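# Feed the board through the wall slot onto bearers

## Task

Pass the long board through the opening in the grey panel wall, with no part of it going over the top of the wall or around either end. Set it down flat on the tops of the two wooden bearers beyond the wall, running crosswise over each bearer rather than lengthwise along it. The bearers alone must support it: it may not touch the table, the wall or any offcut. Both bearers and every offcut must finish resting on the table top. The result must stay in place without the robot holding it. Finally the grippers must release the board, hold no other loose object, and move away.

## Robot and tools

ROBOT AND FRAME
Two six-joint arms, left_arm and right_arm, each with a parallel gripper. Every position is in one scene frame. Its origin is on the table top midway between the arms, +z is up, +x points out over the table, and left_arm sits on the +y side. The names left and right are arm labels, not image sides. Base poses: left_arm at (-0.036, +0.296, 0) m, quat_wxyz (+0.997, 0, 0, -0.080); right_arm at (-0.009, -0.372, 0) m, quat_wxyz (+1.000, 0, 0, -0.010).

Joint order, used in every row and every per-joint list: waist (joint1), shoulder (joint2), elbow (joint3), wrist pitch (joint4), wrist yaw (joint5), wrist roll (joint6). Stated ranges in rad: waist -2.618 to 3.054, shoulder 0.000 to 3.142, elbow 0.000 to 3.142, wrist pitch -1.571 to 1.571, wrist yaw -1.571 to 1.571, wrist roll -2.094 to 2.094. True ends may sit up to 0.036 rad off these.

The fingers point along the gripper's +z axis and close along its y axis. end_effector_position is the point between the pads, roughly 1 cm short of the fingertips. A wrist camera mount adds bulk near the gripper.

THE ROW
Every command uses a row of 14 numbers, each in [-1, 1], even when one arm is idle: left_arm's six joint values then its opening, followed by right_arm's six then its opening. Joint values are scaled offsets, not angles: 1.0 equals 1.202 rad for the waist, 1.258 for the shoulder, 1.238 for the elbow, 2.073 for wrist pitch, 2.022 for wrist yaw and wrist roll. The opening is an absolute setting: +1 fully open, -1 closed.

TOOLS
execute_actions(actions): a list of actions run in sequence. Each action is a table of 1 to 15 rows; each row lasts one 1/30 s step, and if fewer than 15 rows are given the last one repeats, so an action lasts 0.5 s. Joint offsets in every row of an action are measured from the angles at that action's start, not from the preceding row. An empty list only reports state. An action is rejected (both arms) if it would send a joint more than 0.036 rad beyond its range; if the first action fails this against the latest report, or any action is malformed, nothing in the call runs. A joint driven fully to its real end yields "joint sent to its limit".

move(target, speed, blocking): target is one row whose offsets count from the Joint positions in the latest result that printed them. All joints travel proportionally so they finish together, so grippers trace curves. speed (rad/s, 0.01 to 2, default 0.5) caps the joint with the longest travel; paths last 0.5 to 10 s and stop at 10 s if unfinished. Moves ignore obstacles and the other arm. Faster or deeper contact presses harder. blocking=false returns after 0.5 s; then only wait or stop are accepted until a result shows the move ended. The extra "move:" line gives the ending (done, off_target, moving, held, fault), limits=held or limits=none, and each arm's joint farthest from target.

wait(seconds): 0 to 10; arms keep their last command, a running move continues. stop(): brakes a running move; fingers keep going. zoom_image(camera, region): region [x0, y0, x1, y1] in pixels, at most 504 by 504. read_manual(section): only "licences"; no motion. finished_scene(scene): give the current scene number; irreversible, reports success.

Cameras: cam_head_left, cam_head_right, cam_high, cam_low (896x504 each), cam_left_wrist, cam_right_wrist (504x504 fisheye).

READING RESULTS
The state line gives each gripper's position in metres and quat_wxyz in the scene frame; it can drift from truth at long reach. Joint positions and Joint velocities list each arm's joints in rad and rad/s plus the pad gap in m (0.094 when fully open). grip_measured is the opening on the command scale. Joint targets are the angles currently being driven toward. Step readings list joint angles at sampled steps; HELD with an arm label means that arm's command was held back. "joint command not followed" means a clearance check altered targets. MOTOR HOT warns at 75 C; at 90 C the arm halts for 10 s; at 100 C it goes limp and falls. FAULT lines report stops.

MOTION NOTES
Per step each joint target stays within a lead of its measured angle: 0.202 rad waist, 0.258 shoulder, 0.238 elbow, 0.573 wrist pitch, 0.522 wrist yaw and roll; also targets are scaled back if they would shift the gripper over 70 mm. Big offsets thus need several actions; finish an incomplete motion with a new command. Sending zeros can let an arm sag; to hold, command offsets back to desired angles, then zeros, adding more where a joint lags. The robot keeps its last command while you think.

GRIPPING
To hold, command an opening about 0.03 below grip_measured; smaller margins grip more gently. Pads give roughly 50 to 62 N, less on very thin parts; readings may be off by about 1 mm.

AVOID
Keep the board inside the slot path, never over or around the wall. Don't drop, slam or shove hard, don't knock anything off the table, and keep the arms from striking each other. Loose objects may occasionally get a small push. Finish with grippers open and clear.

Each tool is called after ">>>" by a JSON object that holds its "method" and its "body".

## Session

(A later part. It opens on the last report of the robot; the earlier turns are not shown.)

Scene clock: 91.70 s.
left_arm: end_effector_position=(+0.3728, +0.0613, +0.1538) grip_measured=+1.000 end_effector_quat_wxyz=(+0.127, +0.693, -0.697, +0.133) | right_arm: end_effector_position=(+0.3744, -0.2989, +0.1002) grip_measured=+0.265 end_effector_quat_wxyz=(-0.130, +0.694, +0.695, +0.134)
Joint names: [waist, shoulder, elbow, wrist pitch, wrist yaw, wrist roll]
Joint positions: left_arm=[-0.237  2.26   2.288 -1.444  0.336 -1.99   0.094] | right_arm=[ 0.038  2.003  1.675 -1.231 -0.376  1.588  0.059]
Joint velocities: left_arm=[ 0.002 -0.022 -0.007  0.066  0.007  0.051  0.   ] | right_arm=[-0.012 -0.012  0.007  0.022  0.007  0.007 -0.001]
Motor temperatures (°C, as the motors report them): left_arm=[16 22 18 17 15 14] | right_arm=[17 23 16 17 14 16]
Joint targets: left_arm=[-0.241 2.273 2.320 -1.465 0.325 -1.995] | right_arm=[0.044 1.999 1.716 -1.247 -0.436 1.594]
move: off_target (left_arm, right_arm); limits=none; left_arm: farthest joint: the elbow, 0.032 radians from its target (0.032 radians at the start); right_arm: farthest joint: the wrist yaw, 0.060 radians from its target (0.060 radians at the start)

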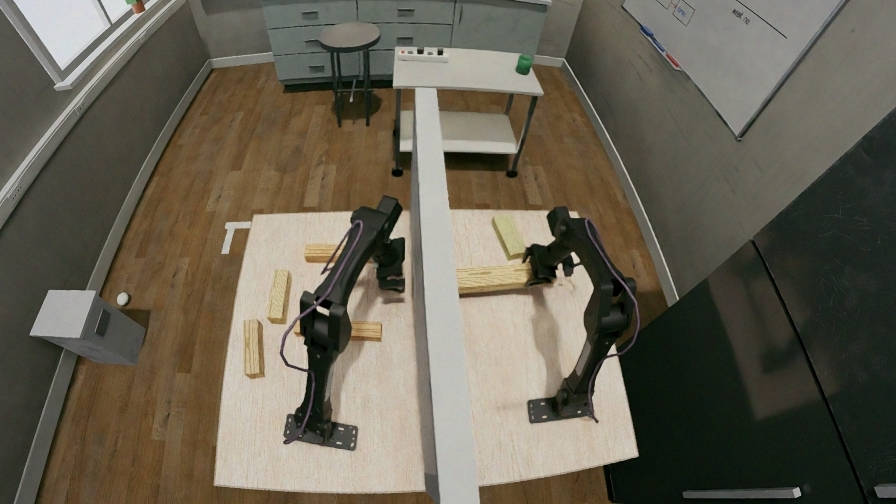

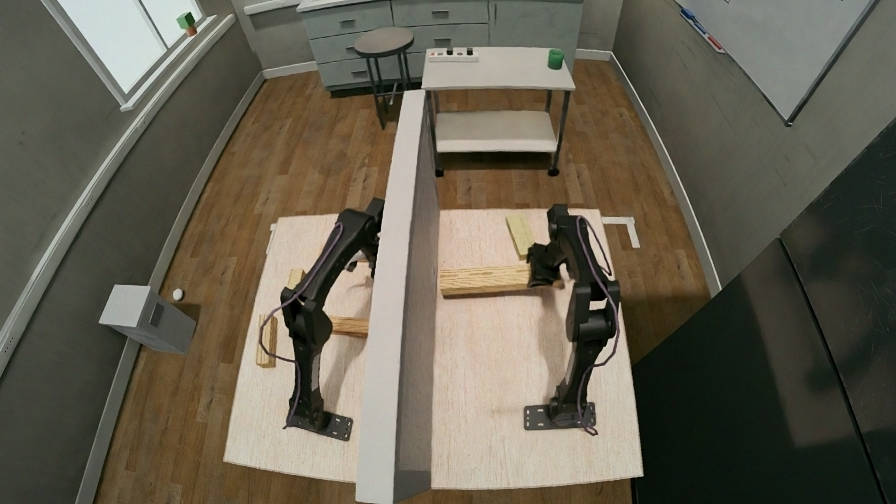

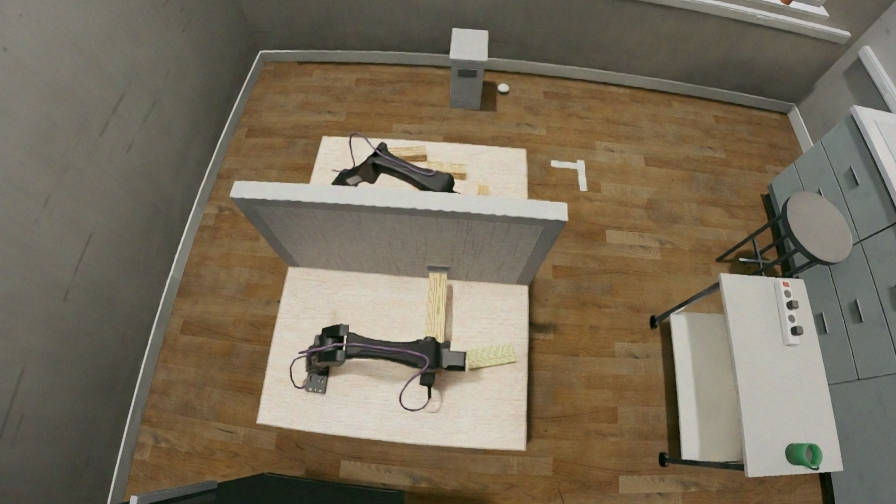

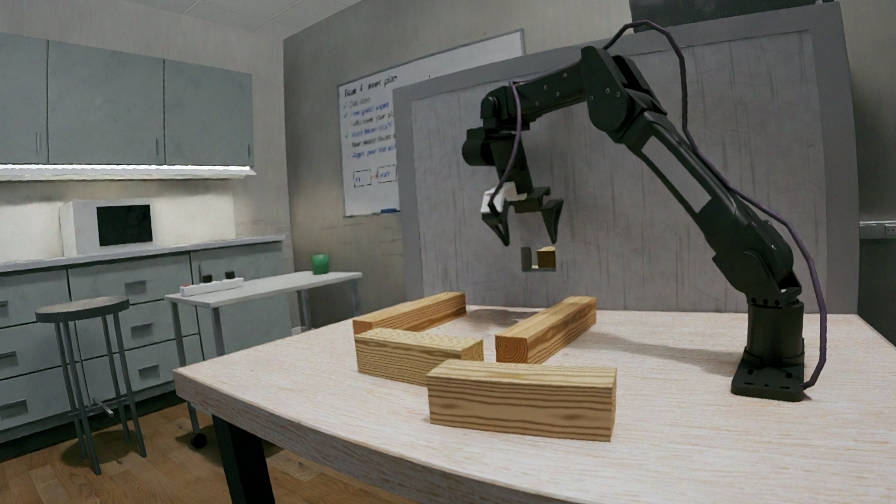

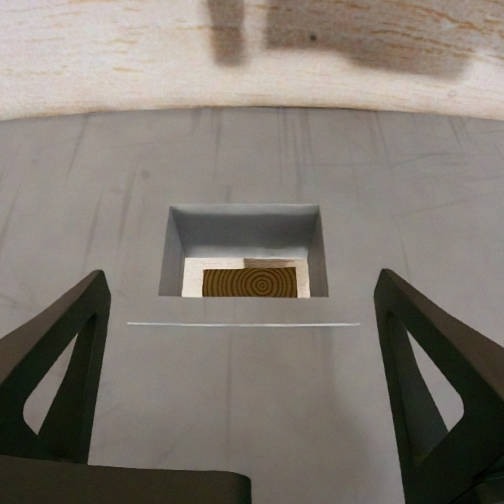

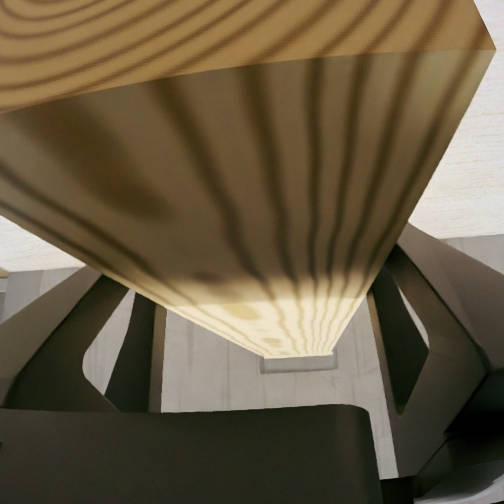

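>>> {"method": "move", "body": {"target": [-0.0033,0.0103,0.0258,-0.0101,-0.0054,-0.0025,1, 0.0674,-0.0334,0.0315,0.0150,-0.0331,0.0435,0.15], "speed": 0.1}}

Scene clock: 93.90 s.
left_arm: end_effector_position=(+0.3728, +0.0613, +0.1538) grip_measured=+1.000 end_effector_quat_wxyz=(+0.127, +0.693, -0.697, +0.133) | right_arm: end_effector_position=(+0.3732, -0.2787, +0.0994) grip_measured=+0.265 end_effector_quat_wxyz=(-0.129, +0.696, +0.695, +0.127)
Joint names: [waist, shoulder, elbow, wrist pitch, wrist yaw, wrist roll]
Joint positions: left_arm=[-0.237  2.26   2.288 -1.444  0.336 -1.99   0.094] | right_arm=[ 0.096  2.003  1.675 -1.216 -0.362  1.653  0.059]
Joint velocities: left_arm=[-0.037  0.007 -0.007 -0.11   0.081 -0.022  0.   ] | right_arm=[-0.012  0.002 -0.012  0.022  0.022 -0.037 -0.001]
Motor temperatures (°C, as the motors report them): left_arm=[16 22 18 17 15 14] | right_arm=[17 23 16 17 14 16]
Joint targets: left_arm=[-0.241 2.273 2.320 -1.465 0.325 -1.995] | right_arm=[0.119 1.961 1.714 -1.200 -0.443 1.676]
move: off_target (left_arm, right_arm); limits=none; left_arm: farthest joint: the elbow, 0.032 radians from its target (0.032 radians at the start); right_arm: farthest joint: the wrist yaw, 0.080 radians from its target (0.067 radians at the start)

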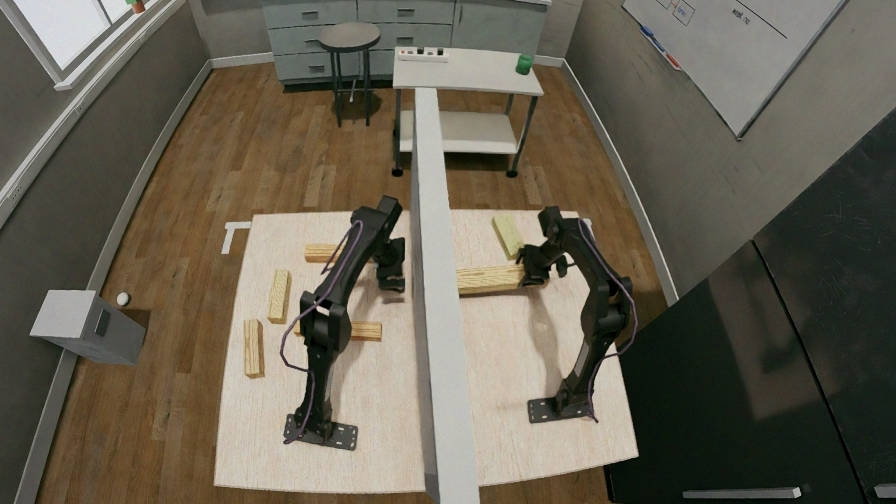

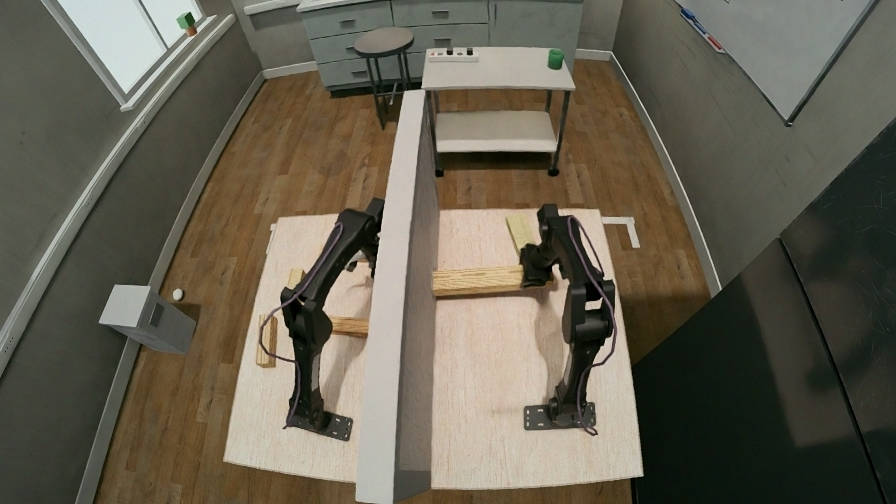

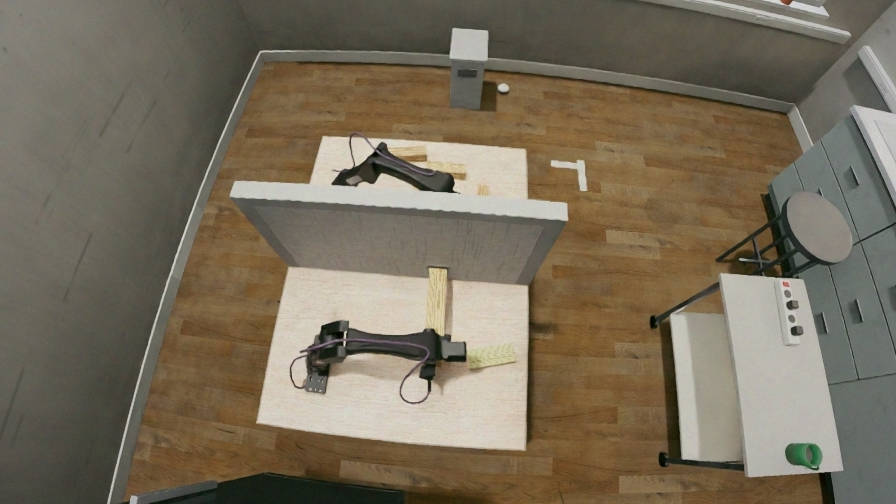

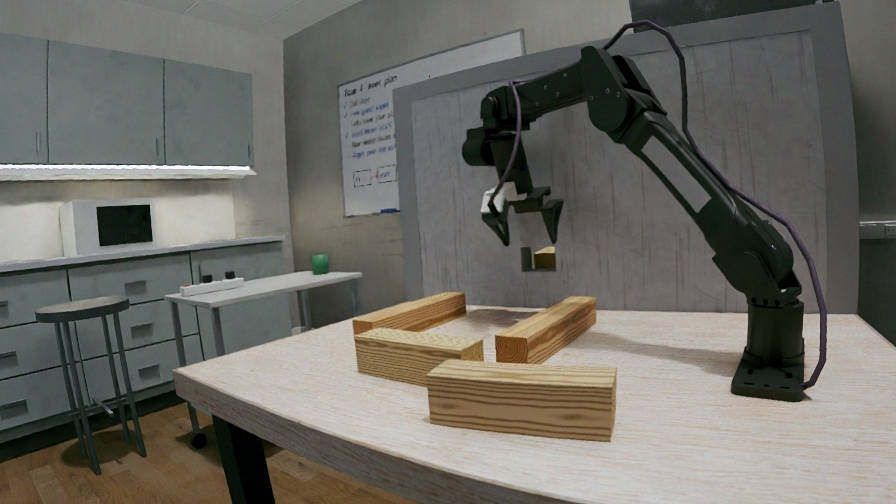

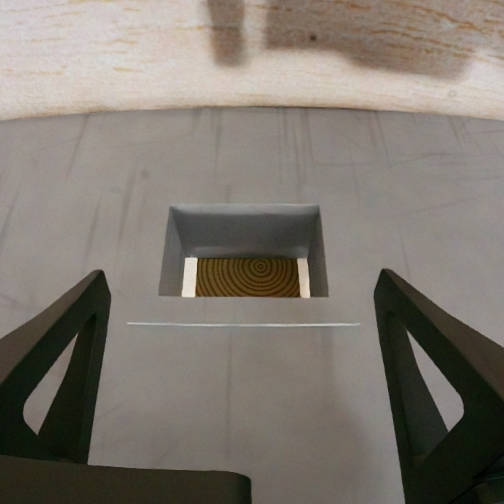

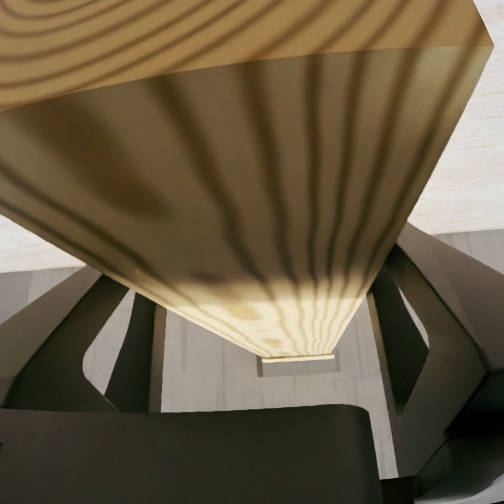

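>>> {"method": "move", "body": {"target": [-0.0033,0.0103,0.0258,-0.0101,-0.0054,-0.0025,1, -0.0408,-0.0143,0.0339,-0.0125,-0.0534,-0.0252,0.15], "speed": 0.1}}

Scene clock: 96.20 s.
left_arm: end_effector_position=(+0.3728, +0.0613, +0.1538) grip_measured=+1.000 end_effector_quat_wxyz=(+0.127, +0.693, -0.697, +0.133) | right_arm: end_effector_position=(+0.3738, -0.2870, +0.1023) grip_measured=+0.265 end_effector_quat_wxyz=(-0.143, +0.692, +0.693, +0.144)
Joint names: [waist, shoulder, elbow, wrist pitch, wrist yaw, wrist roll]
Joint positions: left_arm=[-0.237  2.26   2.288 -1.444  0.336 -1.99   0.094] | right_arm=[ 0.056  2.003  1.675 -1.227 -0.407  1.608  0.059]
Joint velocities: left_arm=[-0.012 -0.002 -0.012  0.007 -0.066  0.066  0.   ] | right_arm=[-0.002 -0.007  0.007 -0.037 -0.022 -0.095 -0.   ]
Motor temperatures (°C, as the motors report them): left_arm=[16 22 18 17 15 14] | right_arm=[17 24 16 17 14 16]
Joint targets: left_arm=[-0.241 2.273 2.320 -1.465 0.325 -1.995] | right_arm=[0.047 1.985 1.717 -1.242 -0.471 1.602]
move: off_target (left_arm, right_arm); limits=none; left_arm: farthest joint: the elbow, 0.032 radians from its target (0.032 radians at the start); right_arm: farthest joint: the wrist yaw, 0.063 radians from its target (0.108 radians at the start)

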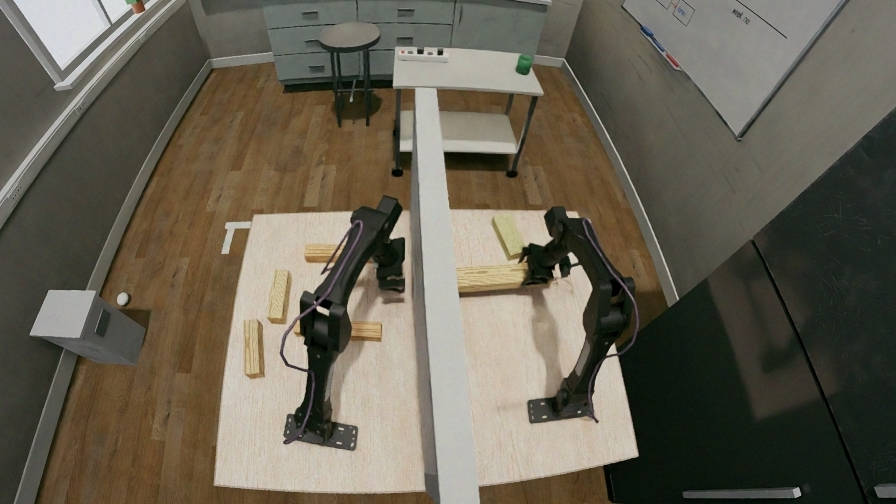

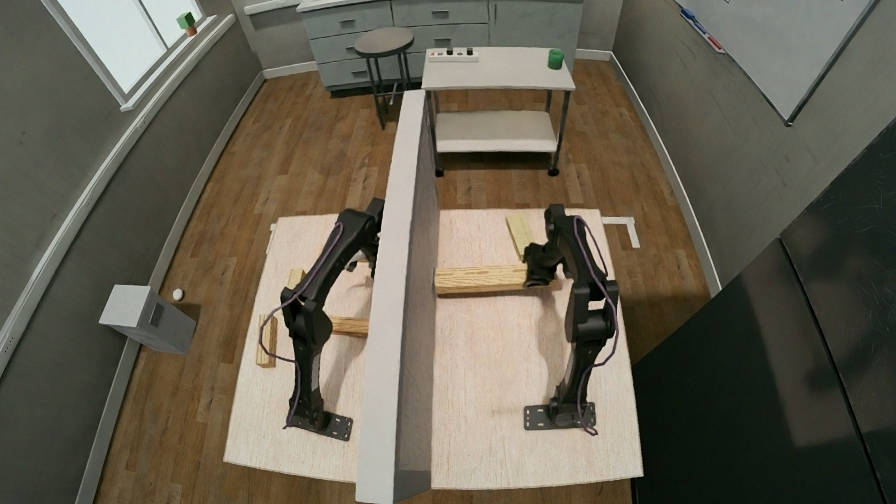

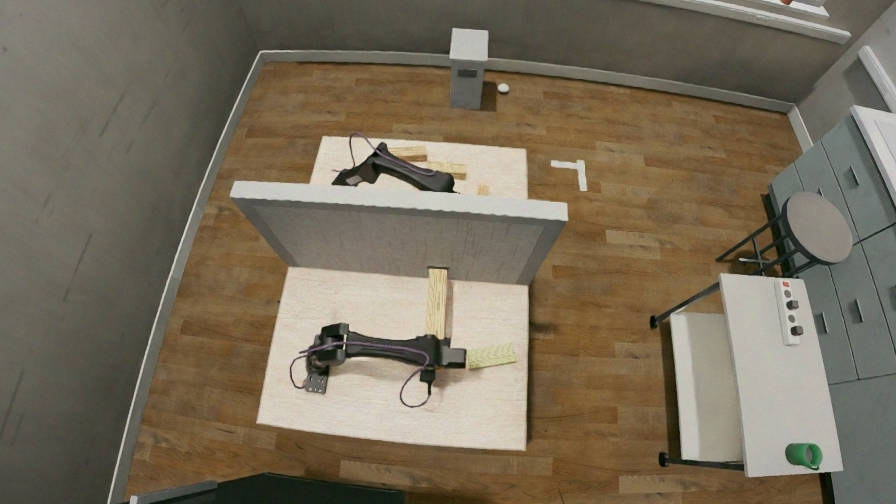

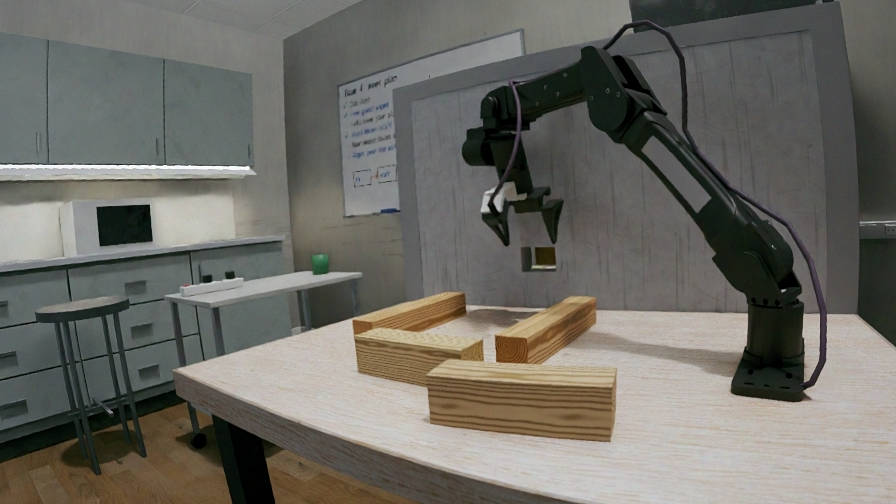

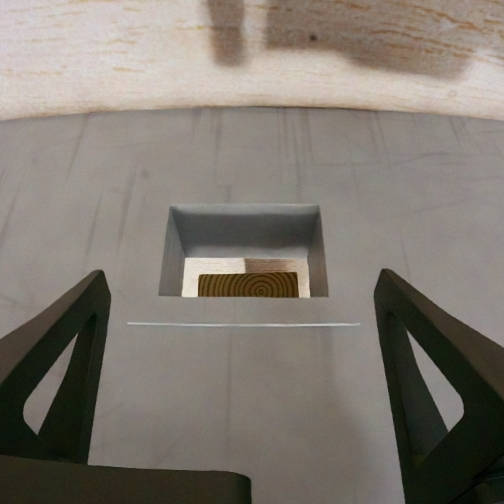

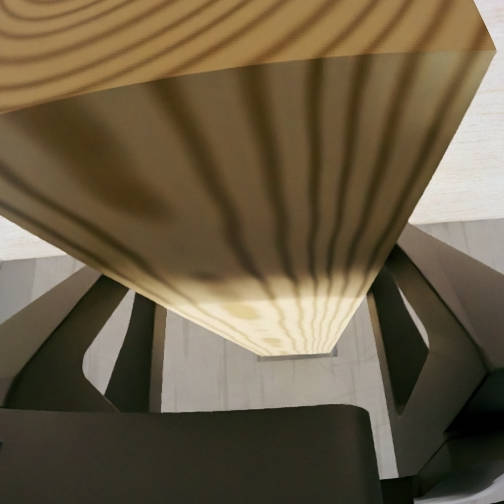

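>>> {"method": "zoom_image", "body": {"camera": "cam_low", "region": [480, 220, 600, 300]}}

>>> {"method": "zoom_image", "body": {"camera": "cam_right_wrist", "region": [220, 310, 380, 410]}}

>>> {"method": "zoom_image", "body": {"camera": "cam_left_wrist", "region": [140, 190, 350, 320]}}

Region (480, 220, 600, 300) of cam_low's 896x504 image, scaled by 4.200, with more detail than that image has.

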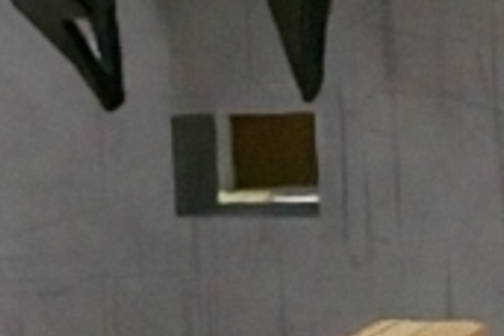

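Region (220, 310, 380, 410) of cam_right_wrist's 504x504 image, scaled by 3.150, with more detail than that image has; it fills the top 315 rows of this view, and the rest is white.

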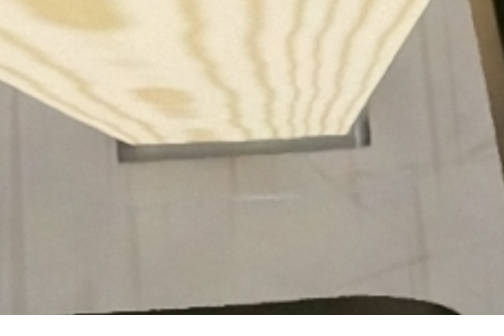

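Region (140, 190, 350, 320) of cam_left_wrist's 504x504 image, scaled by 2.400, with more detail than that image has; it fills the top 312 rows of this view, and the rest is white.

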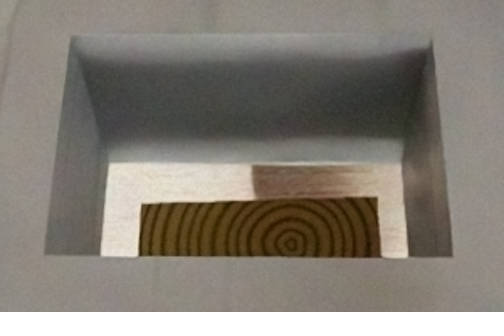

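>>> {"method": "execute_actions", "body": {"actions": [[[-0.0033,0.0103,0.0258,-0.0101,-0.0054,-0.0025,1,0.0097,-0.0143,0.0323,0.0049,-0.0312,0.0050,0.15],[-0.0033,0.0103,0.0258,-0.0101,-0.0054,-0.0025,1,0.0127,-0.0143,0.0323,0.0059,-0.0312,0.0069,0.15],[-0.0033,0.0103,0.0258,-0.0101,-0.0054,-0.0025,1,0.0157,-0.0143,0.0323,0.0068,-0.0312,0.0089,0.15],[-0.0033,0.0103,0.0258,-0.0101,-0.0054,-0.0025,1,0.0187,-0.0143,0.0323,0.0077,-0.0312,0.0109,0.15],[-0.0033,0.0103,0.0258,-0.0101,-0.0054,-0.0025,1,0.0217,-0.0143,0.0323,0.0087,-0.0312,0.0129,0.15],[-0.0033,0.0103,0.0258,-0.0101,-0.0054,-0.0025,1,0.0247,-0.0143,0.0323,0.0096,-0.0312,0.0148,0.15],[-0.0033,0.0103,0.0258,-0.0101,-0.0054,-0.0025,1,0.0277,-0.0143,0.0323,0.0105,-0.0312,0.0168,0.15],[-0.0033,0.0103,0.0258,-0.0101,-0.0054,-0.0025,1,0.0307,-0.0143,0.0323,0.0114,-0.0312,0.0188,0.15],[-0.0033,0.0103,0.0258,-0.0101,-0.0054,-0.0025,1,0.0337,-0.0143,0.0323,0.0124,-0.0312,0.0207,0.15],[-0.0033,0.0103,0.0258,-0.0101,-0.0054,-0.0025,1,0.0366,-0.0143,0.0323,0.0133,-0.0312,0.0227,0.15]]]}}

Scene clock: 98.97 s.
left_arm: end_effector_position=(+0.3728, +0.0613, +0.1538) grip_measured=+1.000 end_effector_quat_wxyz=(+0.127, +0.693, -0.697, +0.133) | right_arm: end_effector_position=(+0.3744, -0.2713, +0.1027) grip_measured=+0.265 end_effector_quat_wxyz=(-0.143, +0.689, +0.695, +0.146)
Joint names: [waist, shoulder, elbow, wrist pitch, wrist yaw, wrist roll]
Joint positions: left_arm=[-0.237  2.26   2.288 -1.444  0.336 -1.99   0.094] | right_arm=[ 0.094  2.003  1.675 -1.209 -0.411  1.642  0.059]
Joint velocities: left_arm=[-0.002 -0.002 -0.002  0.051  0.007  0.022  0.   ] | right_arm=[-0.012  0.012 -0.012 -0.066 -0.007  0.066  0.   ]
Motor temperatures (°C, as the motors report them): left_arm=[16 22 18 17 15 14] | right_arm=[17 24 17 17 14 16]
Joint targets: left_arm=[-0.241 2.273 2.320 -1.465 0.325 -1.995] | right_arm=[0.100 1.985 1.715 -1.200 -0.470 1.654]
Step readings (joint positions):
0: left_arm=[-0.237 2.260 2.288 -1.444 0.336 -1.990] | right_arm=[0.056 2.003 1.675 -1.227 -0.408 1.607]
1: left_arm=[-0.237 2.260 2.288 -1.444 0.336 -1.990] | right_arm=[0.056 2.003 1.675 -1.227 -0.408 1.608]
2: left_arm=[-0.237 2.260 2.288 -1.444 0.336 -1.990] | right_arm=[0.056 2.003 1.675 -1.226 -0.408 1.609]
4: left_arm=[-0.237 2.260 2.288 -1.444 0.336 -1.990] | right_arm=[0.059 2.003 1.675 -1.223 -0.408 1.613]
8: left_arm=[-0.237 2.260 2.288 -1.444 0.336 -1.990] | right_arm=[0.075 2.003 1.675 -1.216 -0.408 1.625]
15: Joint positions above

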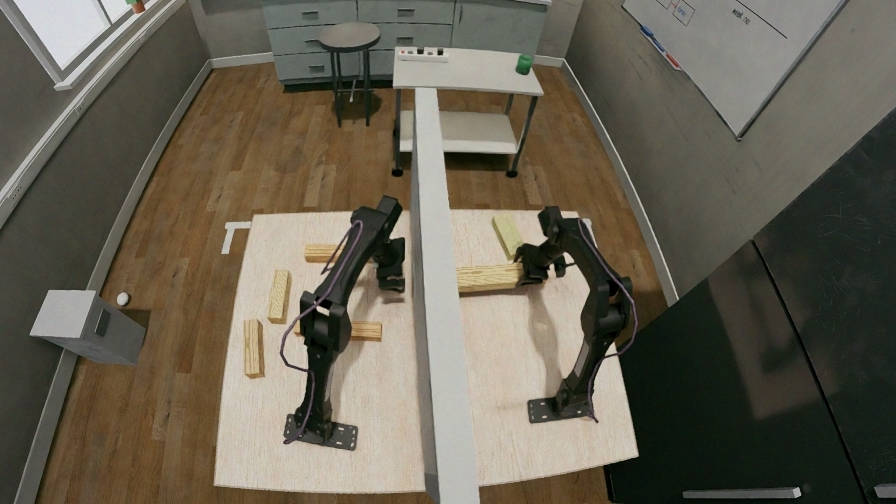

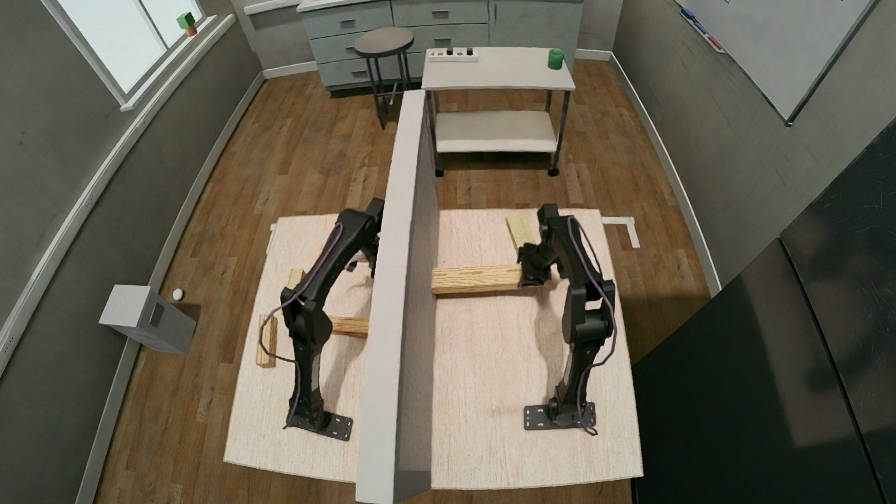

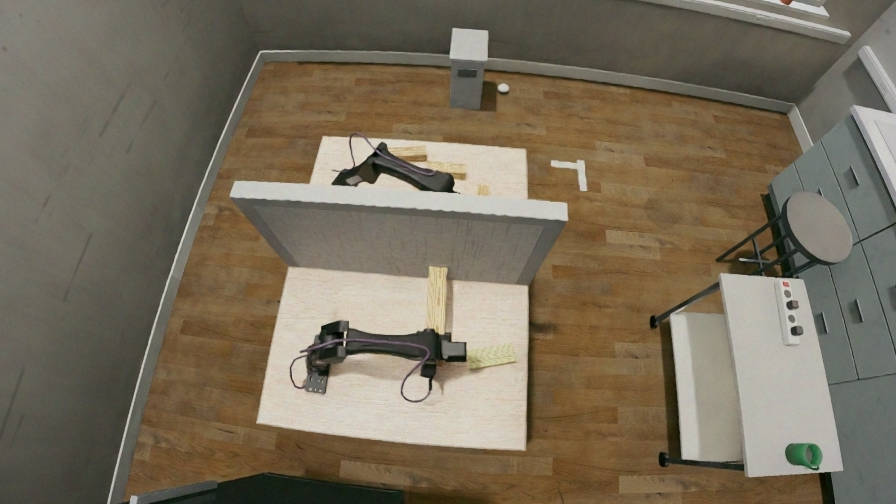

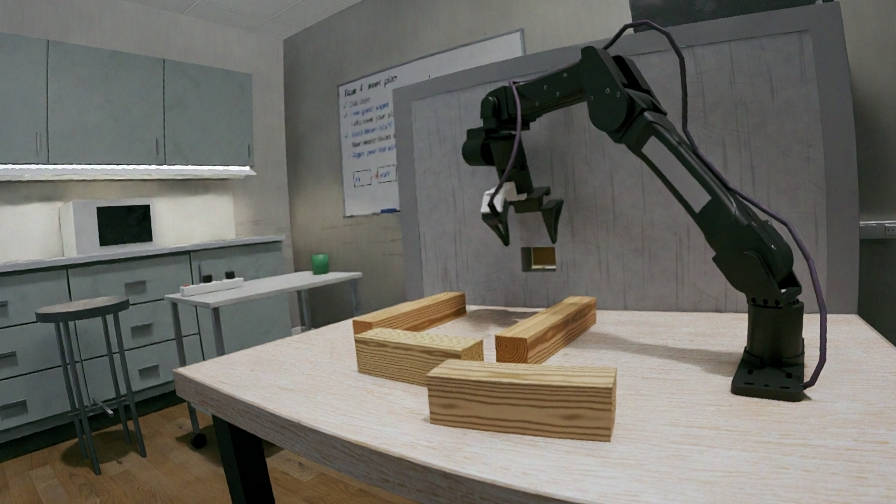

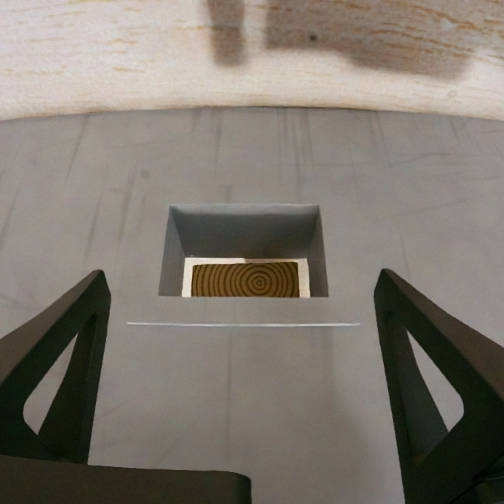

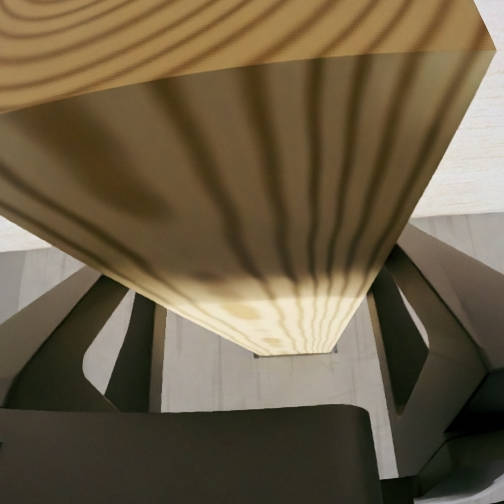

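>>> {"method": "execute_actions", "body": {"actions": [[[-0.0033,0.0103,0.0258,-0.0101,-0.0054,-0.0025,1,0.0096,-0.0008,0.0347,0.0054,-0.0247,0.0072,0.15],[-0.0033,0.0103,0.0258,-0.0101,-0.0054,-0.0025,1,0.0142,-0.0008,0.0347,0.0065,-0.0247,0.0104,0.15],[-0.0033,0.0103,0.0258,-0.0101,-0.0054,-0.0025,1,0.0188,-0.0008,0.0347,0.0076,-0.0247,0.0136,0.15],[-0.0033,0.0103,0.0258,-0.0101,-0.0054,-0.0025,1,0.0234,-0.0008,0.0347,0.0087,-0.0247,0.0168,0.15],[-0.0033,0.0103,0.0258,-0.0101,-0.0054,-0.0025,1,0.0281,-0.0008,0.0347,0.0099,-0.0247,0.0201,0.15],[-0.0033,0.0103,0.0258,-0.0101,-0.0054,-0.0025,1,0.0327,-0.0008,0.0347,0.0110,-0.0247,0.0233,0.15],[-0.0033,0.0103,0.0258,-0.0101,-0.0054,-0.0025,1,0.0373,-0.0008,0.0347,0.0121,-0.0247,0.0265,0.15],[-0.0033,0.0103,0.0258,-0.0101,-0.0054,-0.0025,1,0.0419,-0.0008,0.0347,0.0132,-0.0247,0.0297,0.15],[-0.0033,0.0103,0.0258,-0.0101,-0.0054,-0.0025,1,0.0465,-0.0008,0.0347,0.0143,-0.0247,0.0329,0.15],[-0.0033,0.0103,0.0258,-0.0101,-0.0054,-0.0025,1,0.0511,-0.0008,0.0347,0.0154,-0.0247,0.0361,0.15]],[[-0.0033,0.0103,0.0258,-0.0101,-0.0054,-0.0025,1,0.0096,-0.0008,0.0347,0.0054,-0.0247,0.0072,0.15],[-0.0033,0.0103,0.0258,-0.0101,-0.0054,-0.0025,1,0.0142,-0.0008,0.0347,0.0065,-0.0247,0.0104,0.15],[-0.0033,0.0103,0.0258,-0.0101,-0.0054,-0.0025,1,0.0188,-0.0008,0.0347,0.0076,-0.0247,0.0136,0.15],[-0.0033,0.0103,0.0258,-0.0101,-0.0054,-0.0025,1,0.0234,-0.0008,0.0347,0.0087,-0.0247,0.0168,0.15],[-0.0033,0.0103,0.0258,-0.0101,-0.0054,-0.0025,1,0.0281,-0.0008,0.0347,0.0099,-0.0247,0.0201,0.15],[-0.0033,0.0103,0.0258,-0.0101,-0.0054,-0.0025,1,0.0327,-0.0008,0.0347,0.0110,-0.0247,0.0233,0.15],[-0.0033,0.0103,0.0258,-0.0101,-0.0054,-0.0025,1,0.0373,-0.0008,0.0347,0.0121,-0.0247,0.0265,0.15],[-0.0033,0.0103,0.0258,-0.0101,-0.0054,-0.0025,1,0.0419,-0.0008,0.0347,0.0132,-0.0247,0.0297,0.15],[-0.0033,0.0103,0.0258,-0.0101,-0.0054,-0.0025,1,0.0465,-0.0008,0.0347,0.0143,-0.0247,0.0329,0.15],[-0.0033,0.0103,0.0258,-0.0101,-0.0054,-0.0025,1,0.0511,-0.0008,0.0347,0.0154,-0.0247,0.0361,0.15]]]}}

Scene clock: 100.80 s.
left_arm: end_effector_position=(+0.3728, +0.0613, +0.1538) grip_measured=+1.000 end_effector_quat_wxyz=(+0.127, +0.693, -0.697, +0.133) | right_arm: end_effector_position=(+0.3706, -0.2266, +0.1031) grip_measured=+0.265 end_effector_quat_wxyz=(-0.147, +0.687, +0.696, +0.145)
Joint names: [waist, shoulder, elbow, wrist pitch, wrist yaw, wrist roll]
Joint positions: left_arm=[-0.237  2.26   2.288 -1.444  0.336 -1.99   0.094] | right_arm=[ 0.209  2.003  1.675 -1.165 -0.409  1.762  0.059]
Joint velocities: left_arm=[-0.012  0.007 -0.002  0.007  0.007 -0.037  0.   ] | right_arm=[ 0.002 -0.007  0.007 -0.051 -0.022 -0.037 -0.   ]
Motor temperatures (°C, as the motors report them): left_arm=[16 22 18 17 15 14] | right_arm=[17 24 17 17 14 16]
Joint targets: left_arm=[-0.241 2.273 2.320 -1.465 0.325 -1.995] | right_arm=[0.215 2.002 1.718 -1.156 -0.460 1.773]
Step readings (joint positions; steps 1 to 15: 1st action; 16 to 30: 2nd action):
0: left_arm=[-0.237 2.260 2.288 -1.444 0.336 -1.990] | right_arm=[0.094 2.003 1.675 -1.206 -0.411 1.647]
1: left_arm=[-0.237 2.260 2.288 -1.444 0.336 -1.990] | right_arm=[0.094 2.003 1.675 -1.206 -0.411 1.647]
2: left_arm=[-0.237 2.260 2.288 -1.444 0.336 -1.990] | right_arm=[0.095 2.003 1.675 -1.206 -0.411 1.649]
4: left_arm=[-0.237 2.260 2.288 -1.444 0.336 -1.990] | right_arm=[0.100 2.003 1.675 -1.204 -0.411 1.655]
8: left_arm=[-0.237 2.260 2.288 -1.444 0.336 -1.990] | right_arm=[0.123 2.003 1.675 -1.196 -0.411 1.673]
15: left_arm=[-0.237 2.260 2.288 -1.444 0.336 -1.990] | right_arm=[0.153 2.003 1.675 -1.188 -0.411 1.700]
16: left_arm=[-0.237 2.260 2.288 -1.444 0.336 -1.990] | right_arm=[0.154 2.003 1.675 -1.188 -0.411 1.701]
17: left_arm=[-0.237 2.260 2.288 -1.444 0.336 -1.990] | right_arm=[0.154 2.003 1.675 -1.188 -0.411 1.704]
19: left_arm=[-0.237 2.260 2.288 -1.444 0.336 -1.990] | right_arm=[0.158 2.003 1.675 -1.185 -0.410 1.711]
23: left_arm=[-0.237 2.260 2.288 -1.444 0.336 -1.990] | right_arm=[0.181 2.003 1.675 -1.178 -0.410 1.731]
30: Joint positions above

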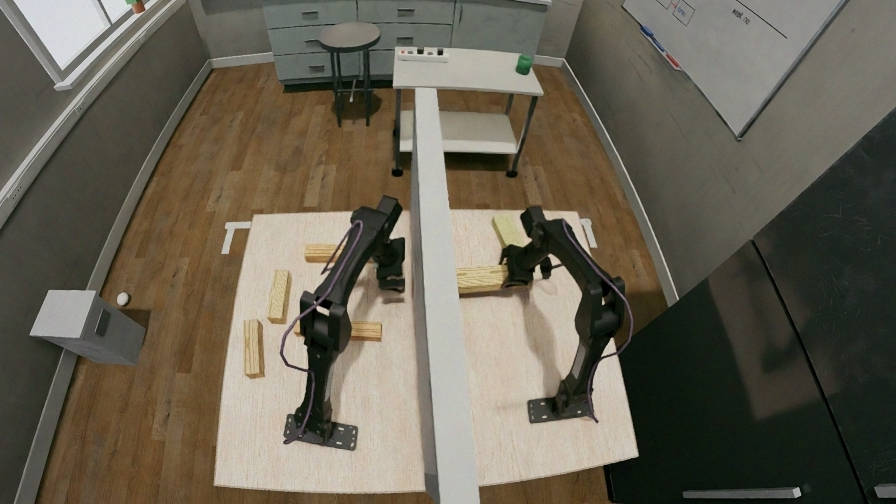

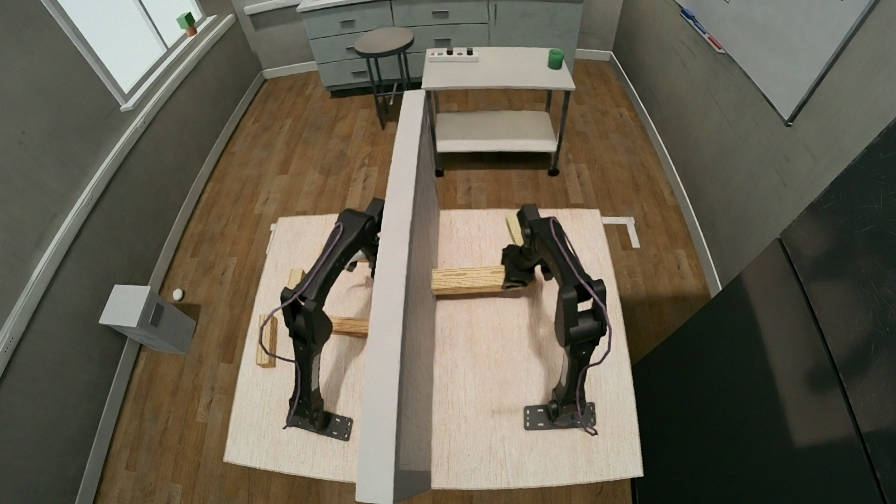

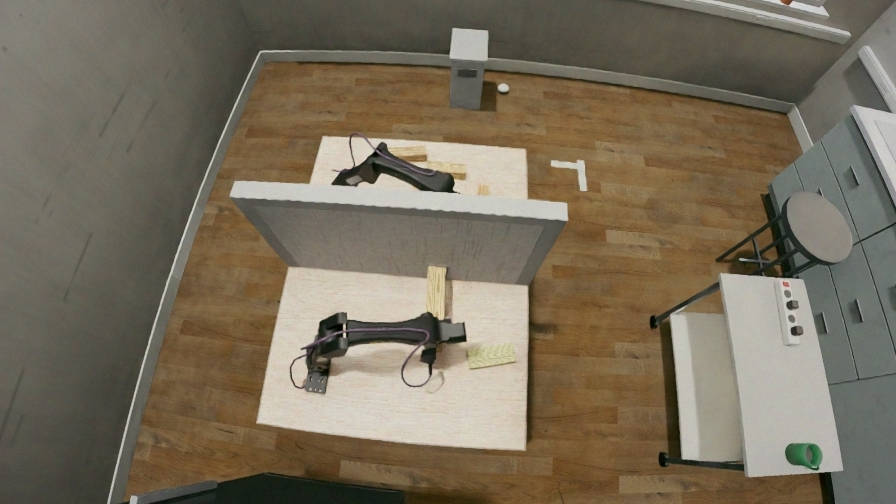

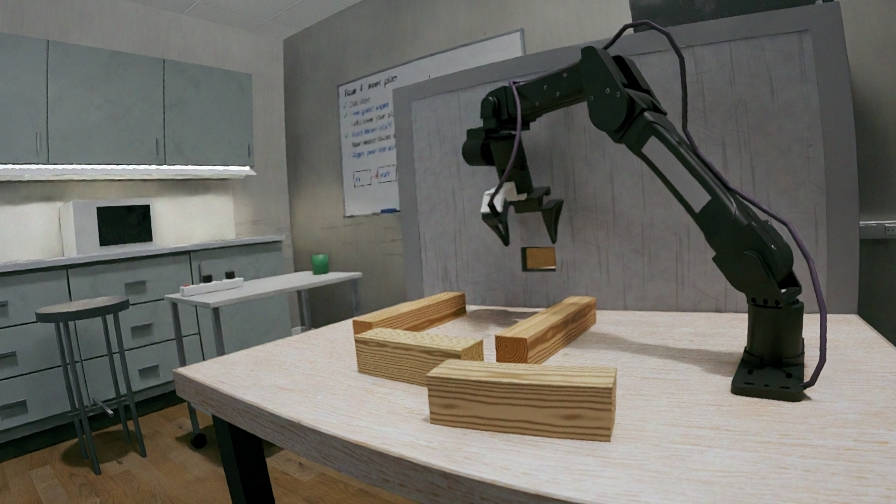

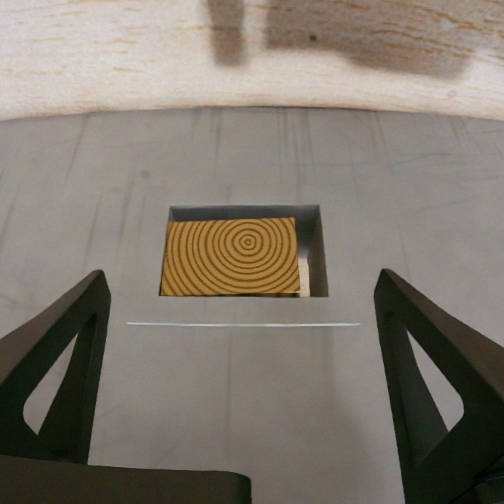

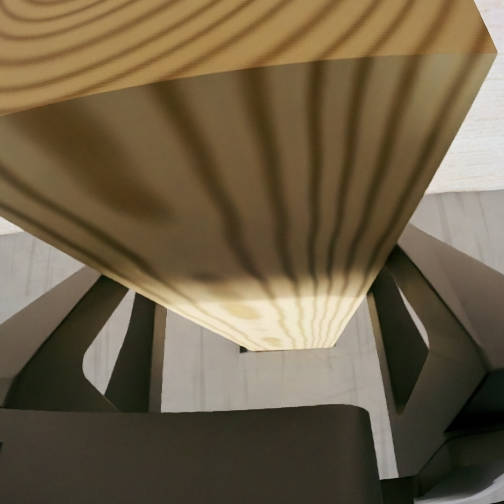

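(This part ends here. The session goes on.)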